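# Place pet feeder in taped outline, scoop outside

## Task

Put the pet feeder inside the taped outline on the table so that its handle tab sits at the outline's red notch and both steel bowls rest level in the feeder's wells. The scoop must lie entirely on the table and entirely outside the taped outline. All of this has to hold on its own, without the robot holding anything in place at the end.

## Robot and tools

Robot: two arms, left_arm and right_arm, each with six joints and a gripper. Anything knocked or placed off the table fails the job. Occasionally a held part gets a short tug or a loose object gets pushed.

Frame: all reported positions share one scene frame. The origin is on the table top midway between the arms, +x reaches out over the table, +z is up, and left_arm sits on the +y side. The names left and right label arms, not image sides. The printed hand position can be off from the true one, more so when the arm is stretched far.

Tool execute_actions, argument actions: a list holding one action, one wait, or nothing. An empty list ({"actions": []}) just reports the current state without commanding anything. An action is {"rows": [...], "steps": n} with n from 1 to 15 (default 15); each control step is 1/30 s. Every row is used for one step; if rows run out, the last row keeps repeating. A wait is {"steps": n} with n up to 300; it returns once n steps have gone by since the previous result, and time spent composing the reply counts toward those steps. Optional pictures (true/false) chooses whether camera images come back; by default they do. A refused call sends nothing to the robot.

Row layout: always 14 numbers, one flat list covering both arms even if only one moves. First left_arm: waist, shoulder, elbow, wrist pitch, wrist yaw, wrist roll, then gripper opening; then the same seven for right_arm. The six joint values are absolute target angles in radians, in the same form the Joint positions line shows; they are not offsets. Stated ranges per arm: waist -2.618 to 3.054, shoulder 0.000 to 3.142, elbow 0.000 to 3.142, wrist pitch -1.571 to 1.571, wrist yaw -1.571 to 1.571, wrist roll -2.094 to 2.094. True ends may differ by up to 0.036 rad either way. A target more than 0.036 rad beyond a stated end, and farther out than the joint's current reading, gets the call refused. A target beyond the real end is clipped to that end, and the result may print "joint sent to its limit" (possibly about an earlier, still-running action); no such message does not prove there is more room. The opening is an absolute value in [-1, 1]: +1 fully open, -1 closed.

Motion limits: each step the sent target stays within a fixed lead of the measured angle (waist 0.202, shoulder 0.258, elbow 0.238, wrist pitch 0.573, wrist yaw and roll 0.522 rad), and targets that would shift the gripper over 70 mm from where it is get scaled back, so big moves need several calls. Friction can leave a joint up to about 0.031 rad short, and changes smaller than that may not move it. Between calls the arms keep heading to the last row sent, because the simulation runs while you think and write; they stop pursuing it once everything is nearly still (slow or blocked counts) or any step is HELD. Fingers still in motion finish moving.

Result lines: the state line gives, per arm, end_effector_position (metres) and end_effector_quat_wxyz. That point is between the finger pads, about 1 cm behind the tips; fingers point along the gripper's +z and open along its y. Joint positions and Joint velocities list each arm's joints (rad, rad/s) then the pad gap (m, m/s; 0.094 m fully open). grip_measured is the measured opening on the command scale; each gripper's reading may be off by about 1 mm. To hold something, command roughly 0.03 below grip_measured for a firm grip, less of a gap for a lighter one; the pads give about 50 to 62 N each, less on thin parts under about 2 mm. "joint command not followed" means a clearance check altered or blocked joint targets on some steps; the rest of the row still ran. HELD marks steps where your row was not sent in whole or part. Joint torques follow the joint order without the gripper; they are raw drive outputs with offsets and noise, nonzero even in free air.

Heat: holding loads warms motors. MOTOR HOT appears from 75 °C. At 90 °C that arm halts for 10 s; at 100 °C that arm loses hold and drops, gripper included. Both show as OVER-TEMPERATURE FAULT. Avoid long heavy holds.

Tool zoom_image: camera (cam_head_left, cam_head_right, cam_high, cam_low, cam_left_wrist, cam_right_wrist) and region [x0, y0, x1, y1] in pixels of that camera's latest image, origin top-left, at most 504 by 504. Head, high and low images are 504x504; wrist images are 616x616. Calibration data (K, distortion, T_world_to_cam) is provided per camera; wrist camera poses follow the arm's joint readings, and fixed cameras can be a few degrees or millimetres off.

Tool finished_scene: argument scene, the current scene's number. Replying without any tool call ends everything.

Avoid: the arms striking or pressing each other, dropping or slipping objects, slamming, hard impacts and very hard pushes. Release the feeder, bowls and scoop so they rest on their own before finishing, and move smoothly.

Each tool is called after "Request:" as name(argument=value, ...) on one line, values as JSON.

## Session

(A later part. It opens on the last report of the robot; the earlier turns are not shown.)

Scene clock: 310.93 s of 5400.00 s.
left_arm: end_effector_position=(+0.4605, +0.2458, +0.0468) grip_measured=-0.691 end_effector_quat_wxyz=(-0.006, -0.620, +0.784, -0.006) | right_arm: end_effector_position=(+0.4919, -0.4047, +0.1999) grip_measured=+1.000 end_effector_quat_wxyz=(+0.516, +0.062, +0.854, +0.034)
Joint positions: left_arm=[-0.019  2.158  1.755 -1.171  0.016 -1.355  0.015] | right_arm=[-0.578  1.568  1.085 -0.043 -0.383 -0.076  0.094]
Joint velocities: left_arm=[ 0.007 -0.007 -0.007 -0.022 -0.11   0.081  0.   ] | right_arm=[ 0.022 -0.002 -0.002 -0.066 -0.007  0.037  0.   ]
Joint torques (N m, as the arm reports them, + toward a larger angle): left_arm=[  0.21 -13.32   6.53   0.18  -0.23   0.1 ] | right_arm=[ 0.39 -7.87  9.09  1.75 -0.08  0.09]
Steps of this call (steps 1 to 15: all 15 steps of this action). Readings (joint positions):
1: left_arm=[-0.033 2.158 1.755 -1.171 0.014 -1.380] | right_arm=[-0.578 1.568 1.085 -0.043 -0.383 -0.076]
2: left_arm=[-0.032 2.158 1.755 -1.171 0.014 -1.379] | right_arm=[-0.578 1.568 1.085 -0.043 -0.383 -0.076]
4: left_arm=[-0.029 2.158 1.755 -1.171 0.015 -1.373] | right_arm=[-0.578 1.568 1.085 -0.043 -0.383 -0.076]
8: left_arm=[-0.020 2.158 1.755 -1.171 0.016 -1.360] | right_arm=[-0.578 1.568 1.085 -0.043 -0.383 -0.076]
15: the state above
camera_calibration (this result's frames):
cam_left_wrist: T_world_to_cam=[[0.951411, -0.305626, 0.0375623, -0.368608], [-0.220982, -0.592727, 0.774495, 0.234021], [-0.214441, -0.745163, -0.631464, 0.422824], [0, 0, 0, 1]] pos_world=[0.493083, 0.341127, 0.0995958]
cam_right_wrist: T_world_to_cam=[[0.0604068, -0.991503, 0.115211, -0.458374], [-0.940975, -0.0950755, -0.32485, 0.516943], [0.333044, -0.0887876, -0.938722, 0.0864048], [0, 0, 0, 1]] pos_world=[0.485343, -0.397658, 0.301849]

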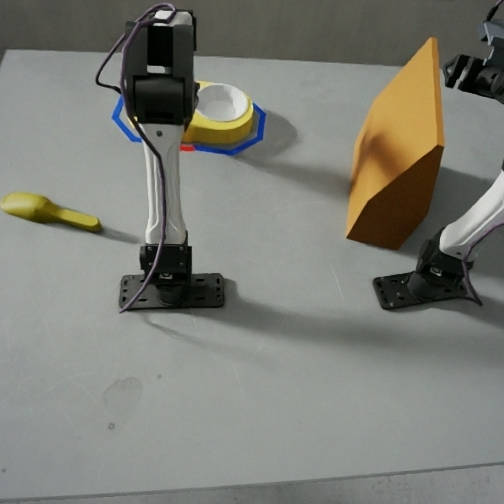

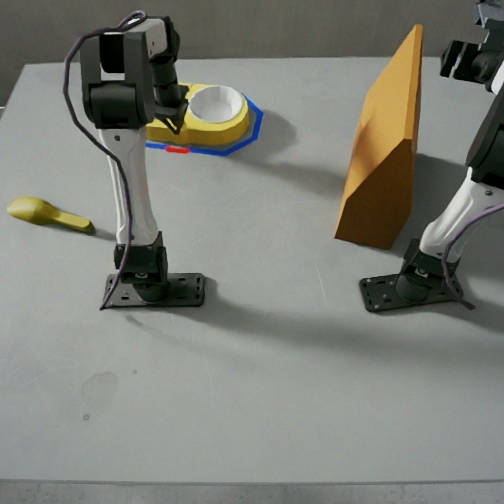

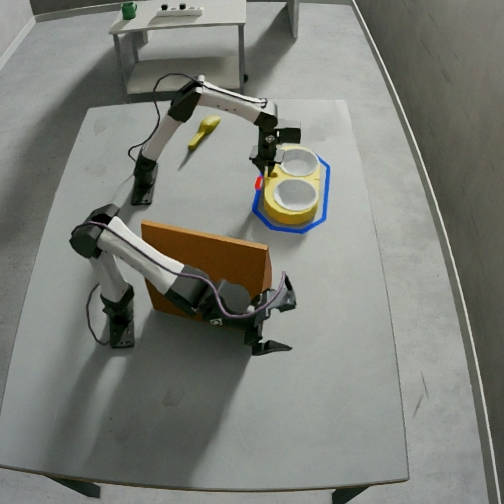

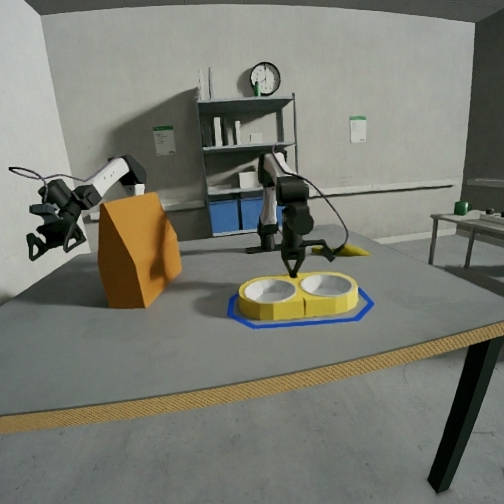

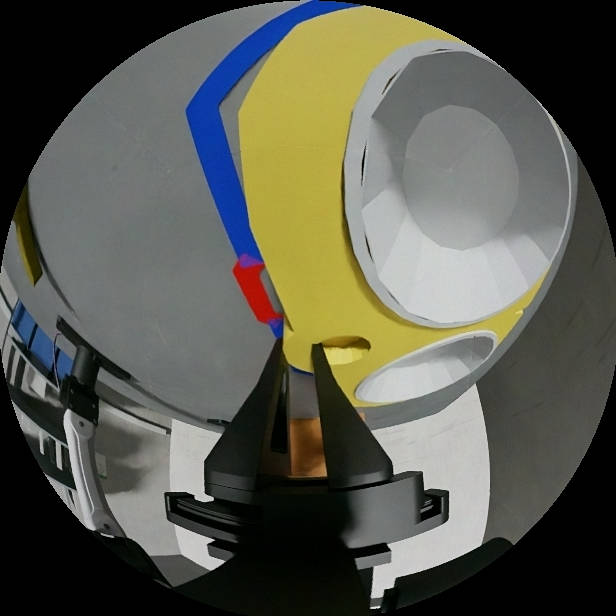

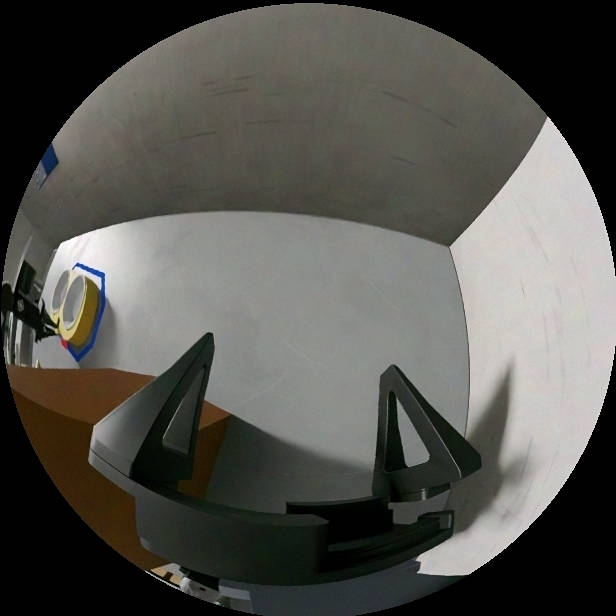

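Request:
execute_actions(actions=[{"rows":[[-0.019,2.158,1.755,-1.172,0.01,-1.335,-0.73,-0.578,1.568,1.085,-0.043,-0.383,-0.076,1],[-0.019,2.158,1.755,-1.172,0.01,-1.32,-0.73,-0.578,1.568,1.085,-0.043,-0.383,-0.076,1],[-0.019,2.158,1.755,-1.172,0.01,-1.305,-0.73,-0.578,1.568,1.085,-0.043,-0.383,-0.076,1],[-0.019,2.158,1.755,-1.172,0.01,-1.29,-0.73,-0.578,1.568,1.085,-0.043,-0.383,-0.076,1]],"steps":15}])

Request:
zoom_image(camera="cam_low", region=[210,250,390,340])

Request:
zoom_image(camera="cam_high", region=[230,130,350,250])

Scene clock: 319.60 s of 5400.00 s.
left_arm: end_effector_position=(+0.4605, +0.2460, +0.0468) grip_measured=-0.691 end_effector_quat_wxyz=(-0.005, -0.606, +0.795, -0.005) | right_arm: end_effector_position=(+0.4919, -0.4047, +0.1999) grip_measured=+1.000 end_effector_quat_wxyz=(+0.516, +0.062, +0.854, +0.034)
Joint positions: left_arm=[-0.019  2.158  1.755 -1.171  0.015 -1.319  0.015] | right_arm=[-0.578  1.568  1.085 -0.043 -0.383 -0.076  0.094]
Joint velocities: left_arm=[-0.002 -0.007 -0.022  0.007  0.007  0.037 -0.   ] | right_arm=[-0.002 -0.012  0.002 -0.037 -0.095  0.066  0.   ]
Joint torques (N m, as the arm reports them, + toward a larger angle): left_arm=[ -0.6  -13.32   6.54   0.18  -0.21   0.32] | right_arm=[ 0.42 -7.88  9.08  1.77 -0.09  0.09]
Steps of this call (steps 1 to 15: the robot went on to your last target; steps 16 to 90: nothing new was sent; then 5.17 s passed at rest; steps 91 to 105: all 15 steps of this action). Readings (joint positions):
91: left_arm=[-0.019 2.158 1.755 -1.171 0.016 -1.353] | right_arm=[-0.578 1.568 1.085 -0.043 -0.383 -0.076]
92: left_arm=[-0.019 2.158 1.755 -1.171 0.016 -1.350] | right_arm=[-0.578 1.568 1.085 -0.043 -0.383 -0.076]
94: left_arm=[-0.019 2.158 1.755 -1.171 0.016 -1.340] | right_arm=[-0.578 1.568 1.085 -0.043 -0.383 -0.076]
98: left_arm=[-0.019 2.158 1.755 -1.171 0.015 -1.326] | right_arm=[-0.578 1.568 1.085 -0.043 -0.383 -0.076]
105: the state above
camera_calibration (this result's frames):
cam_left_wrist: T_world_to_cam=[[0.93995, -0.339218, 0.0377471, -0.35502], [-0.242313, -0.585334, 0.773737, 0.24218], [-0.240371, -0.736421, -0.632381, 0.432801], [0, 0, 0, 1]] pos_world=[0.496417, 0.340051, 0.099713]
cam_right_wrist: T_world_to_cam=[[0.0604068, -0.991503, 0.115211, -0.458374], [-0.940975, -0.0950755, -0.32485, 0.516943], [0.333044, -0.0887876, -0.938722, 0.0864048], [0, 0, 0, 1]] pos_world=[0.485343, -0.397658, 0.301849]

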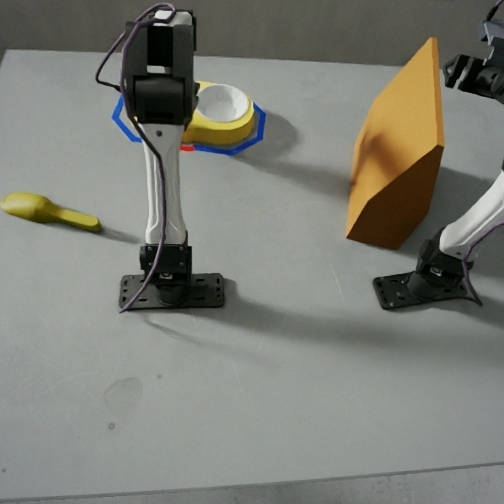

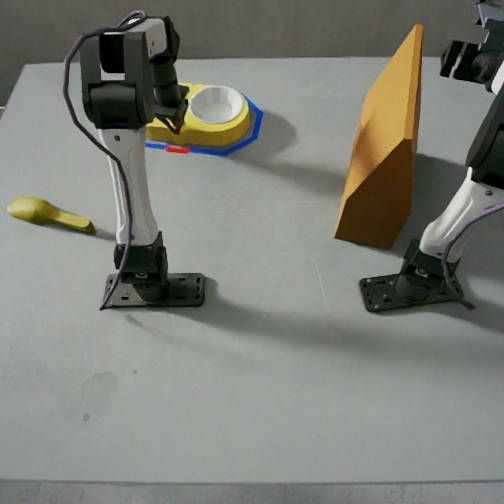

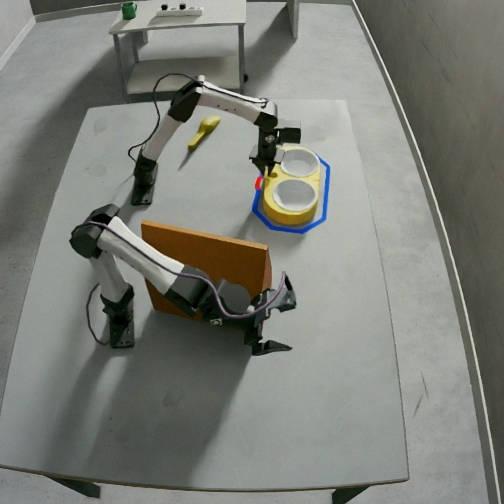

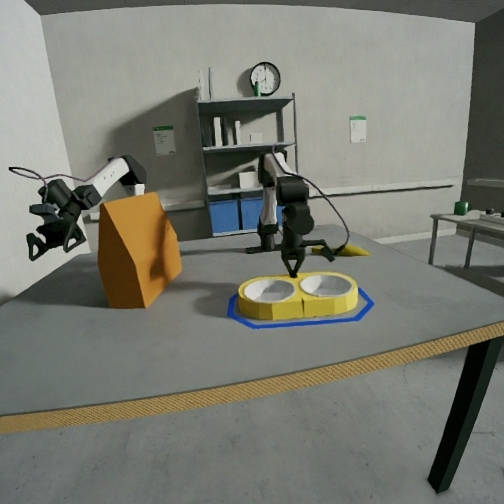

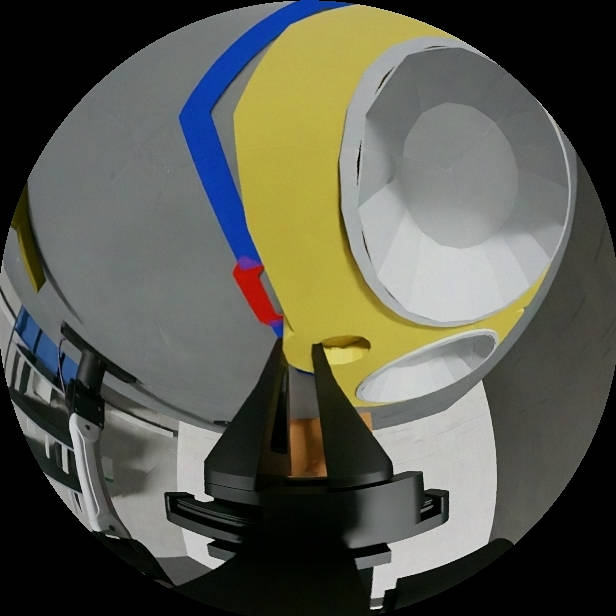

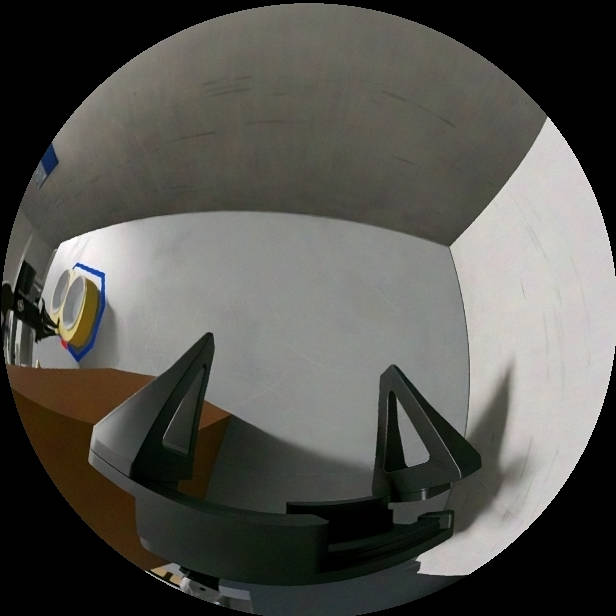

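Region (210, 250, 390, 340) of cam_low's 504x504 image, scaled by 2.800, with more detail than that image has.

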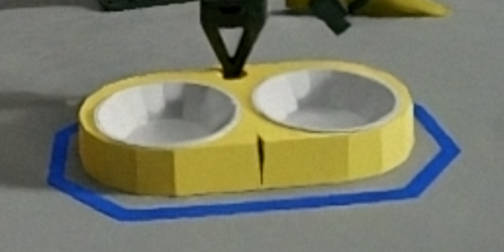

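Region (230, 130, 350, 250) of cam_high's 504x504 image, scaled by 4.200, with more detail than that image has.

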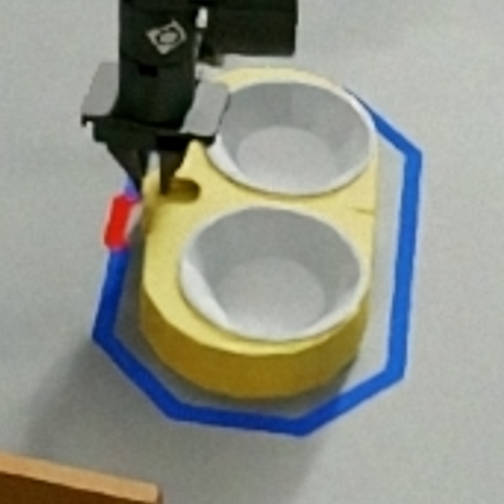

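Good. Release and lift.

Request:
execute_actions(actions=[{"rows":[[-0.019,2.158,1.76,-1.175,0.01,-1.319,-0.66,-0.578,1.568,1.085,-0.043,-0.383,-0.076,1],[-0.019,2.158,1.76,-1.175,0.01,-1.319,-0.6,-0.578,1.568,1.085,-0.043,-0.383,-0.076,1],[-0.019,2.158,1.76,-1.175,0.01,-1.319,-0.5,-0.578,1.568,1.085,-0.043,-0.383,-0.076,1]],"steps":9}], pictures=false)

Request:
execute_actions(actions=[{"rows":[[-0.019,2.15,1.79,-1.2,0.01,-1.319,-0.5,-0.578,1.568,1.085,-0.043,-0.383,-0.076,1],[-0.019,2.15,1.8,-1.21,0.01,-1.319,-0.5,-0.578,1.568,1.085,-0.043,-0.383,-0.076,1],[-0.019,2.143,1.82,-1.24,0.01,-1.319,-0.5,-0.578,1.568,1.085,-0.043,-0.383,-0.076,1],[-0.019,2.143,1.83,-1.25,0.01,-1.319,-0.5,-0.578,1.568,1.085,-0.043,-0.383,-0.076,1],[-0.019,2.135,1.85,-1.285,0.01,-1.319,-0.5,-0.578,1.568,1.085,-0.043,-0.383,-0.076,1],[-0.019,2.135,1.86,-1.285,0.01,-1.319,-0.5,-0.578,1.568,1.085,-0.043,-0.383,-0.076,1],[-0.019,2.128,1.875,-1.32,0.01,-1.319,-0.5,-0.578,1.568,1.085,-0.043,-0.383,-0.076,1],[-0.019,2.128,1.89,-1.32,0.01,-1.319,-0.5,-0.578,1.568,1.085,-0.043,-0.383,-0.076,1],[-0.019,2.1,1.92,-1.36,0.01,-1.319,-0.5,-0.578,1.568,1.085,-0.043,-0.383,-0.076,1]],"steps":15}])

Scene clock: 333.80 s of 5400.00 s.
left_arm: end_effector_position=(+0.4605, +0.2460, +0.0468) grip_measured=-0.502 end_effector_quat_wxyz=(-0.005, -0.606, +0.796, -0.005) | right_arm: end_effector_position=(+0.4919, -0.4047, +0.1999) grip_measured=+1.000 end_effector_quat_wxyz=(+0.516, +0.062, +0.854, +0.034)
Joint positions: left_arm=[-0.019  2.158  1.755 -1.171  0.014 -1.318  0.023] | right_arm=[-0.578  1.568  1.085 -0.043 -0.383 -0.076  0.094]
Joint velocities: left_arm=[ 0.002 -0.002  0.002  0.051  0.095  0.007 -0.   ] | right_arm=[ 0.007 -0.002 -0.017 -0.007 -0.037  0.007  0.   ]
Joint torques (N m, as the arm reports them, + toward a larger angle): left_arm=[ -0.65 -13.32   6.9    0.17  -0.23  -0.01] | right_arm=[ 0.4  -7.92  9.11  1.77 -0.08  0.09]
Steps of this call (steps 1 to 15: the robot went on to your last target; steps 16 to 90: nothing new was sent; then 10.90 s passed at rest; steps 91 to 99: all 9 steps of this action). Readings (joint positions):
91: left_arm=[-0.019 2.158 1.755 -1.171 0.014 -1.318] | right_arm=[-0.578 1.568 1.085 -0.043 -0.383 -0.076]
92: left_arm=[-0.019 2.158 1.755 -1.171 0.014 -1.318] | right_arm=[-0.578 1.568 1.085 -0.043 -0.383 -0.076]
94: left_arm=[-0.019 2.158 1.755 -1.171 0.014 -1.318] | right_arm=[-0.578 1.568 1.085 -0.043 -0.383 -0.076]
98: left_arm=[-0.019 2.158 1.755 -1.171 0.014 -1.318] | right_arm=[-0.578 1.568 1.085 -0.043 -0.383 -0.076]
99: the state above

Scene clock: 334.30 s of 5400.00 s.
left_arm: end_effector_position=(+0.4629, +0.2460, +0.1010) grip_measured=-0.502 end_effector_quat_wxyz=(+0.010, -0.606, +0.796, -0.017) | right_arm: end_effector_position=(+0.4919, -0.4047, +0.1999) grip_measured=+1.000 end_effector_quat_wxyz=(+0.516, +0.062, +0.854, +0.034)
Joint positions: left_arm=[-0.019  2.111  1.898 -1.321  0.014 -1.318  0.023] | right_arm=[-0.578  1.568  1.085 -0.043 -0.383 -0.076  0.094]
Joint velocities: left_arm=[-0.007 -0.095  0.051 -0.11   0.022 -0.051 -0.   ] | right_arm=[ 0.002 -0.007 -0.012 -0.022  0.007 -0.051  0.   ]
Joint torques (N m, as the arm reports them, + toward a larger angle): left_arm=[ -0.65 -13.57   8.11   0.11  -0.22   0.  ] | right_arm=[ 0.4  -7.83  9.09  1.77 -0.08  0.1 ]
Steps of this call (steps 1 to 15: all 15 steps of this action). Readings (joint positions):
1: left_arm=[-0.019 2.158 1.755 -1.171 0.014 -1.318] | right_arm=[-0.578 1.568 1.085 -0.043 -0.383 -0.076]
2: left_arm=[-0.019 2.158 1.759 -1.177 0.014 -1.318] | right_arm=[-0.578 1.568 1.085 -0.043 -0.383 -0.076]
4: left_arm=[-0.019 2.158 1.776 -1.198 0.014 -1.318] | right_arm=[-0.578 1.568 1.085 -0.043 -0.383 -0.076]
8: left_arm=[-0.019 2.158 1.840 -1.251 0.014 -1.318] | right_arm=[-0.578 1.568 1.085 -0.043 -0.383 -0.076]
15: the state above
camera_calibration (this result's frames):
cam_left_wrist: T_world_to_cam=[[0.937381, -0.340272, 0.0743746, -0.361637], [-0.27291, -0.584855, 0.763849, 0.215884], [-0.216418, -0.736315, -0.641096, 0.457471], [0, 0, 0, 1]] pos_world=[0.496913, 0.340049, 0.155276]
cam_right_wrist: T_world_to_cam=[[0.0604068, -0.991503, 0.115211, -0.458374], [-0.940975, -0.0950755, -0.32485, 0.516943], [0.333044, -0.0887876, -0.938722, 0.0864048], [0, 0, 0, 1]] pos_world=[0.485343, -0.397658, 0.301849]

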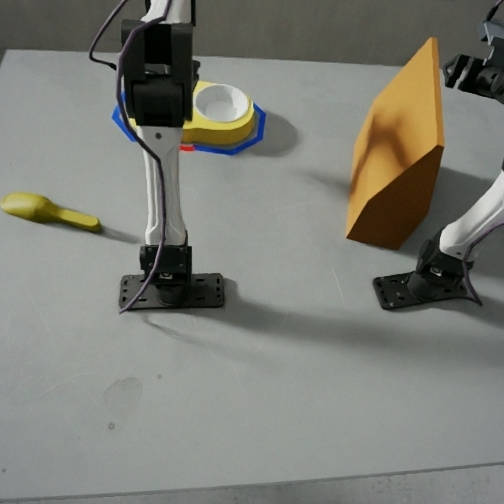

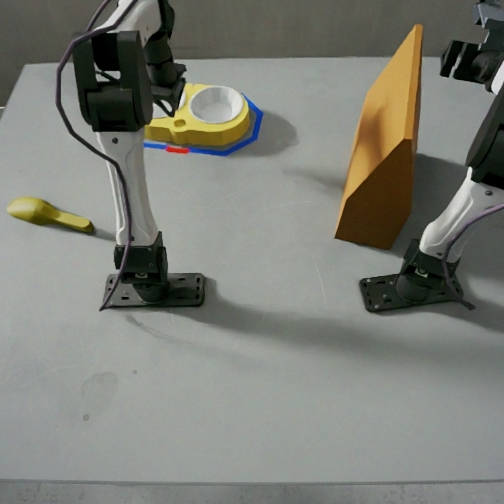

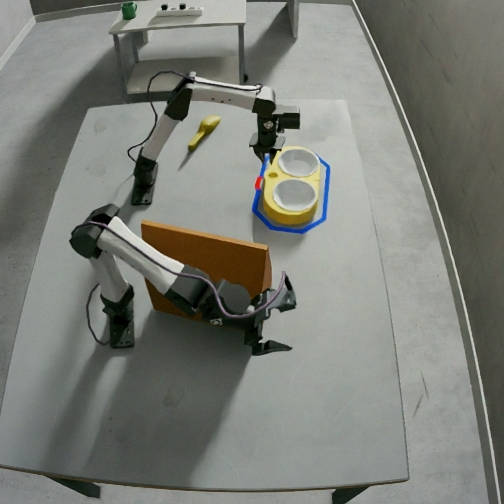

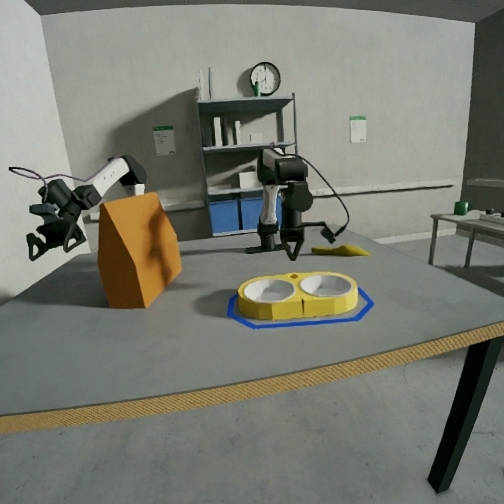

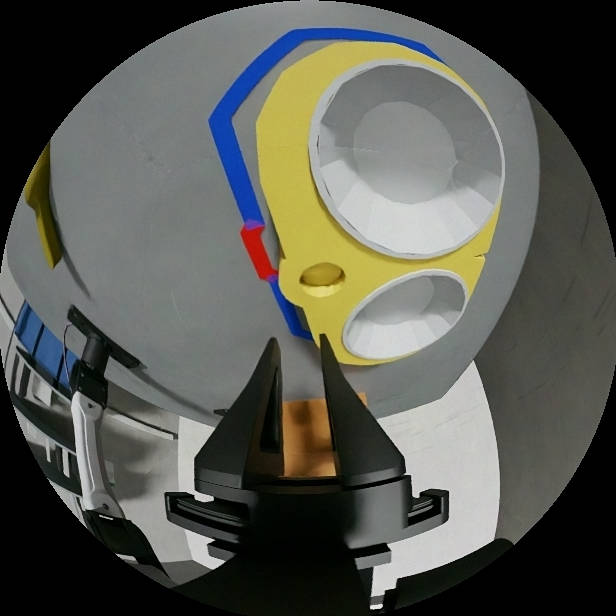

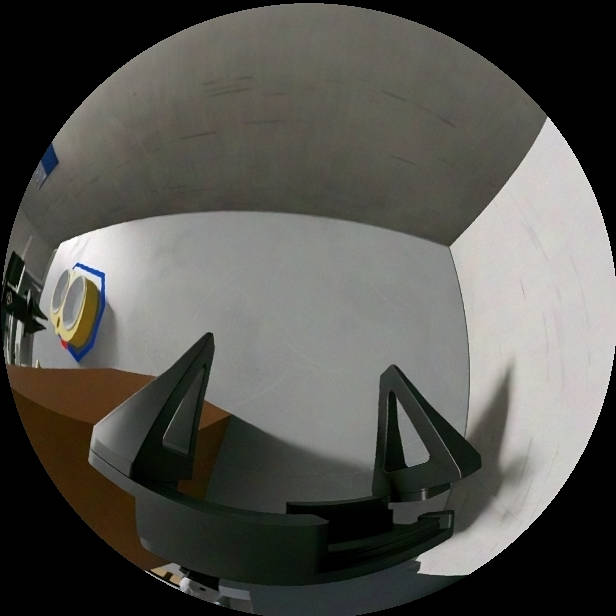

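Request:
finished_scene(scene=2)

The scene is finished: the task was done.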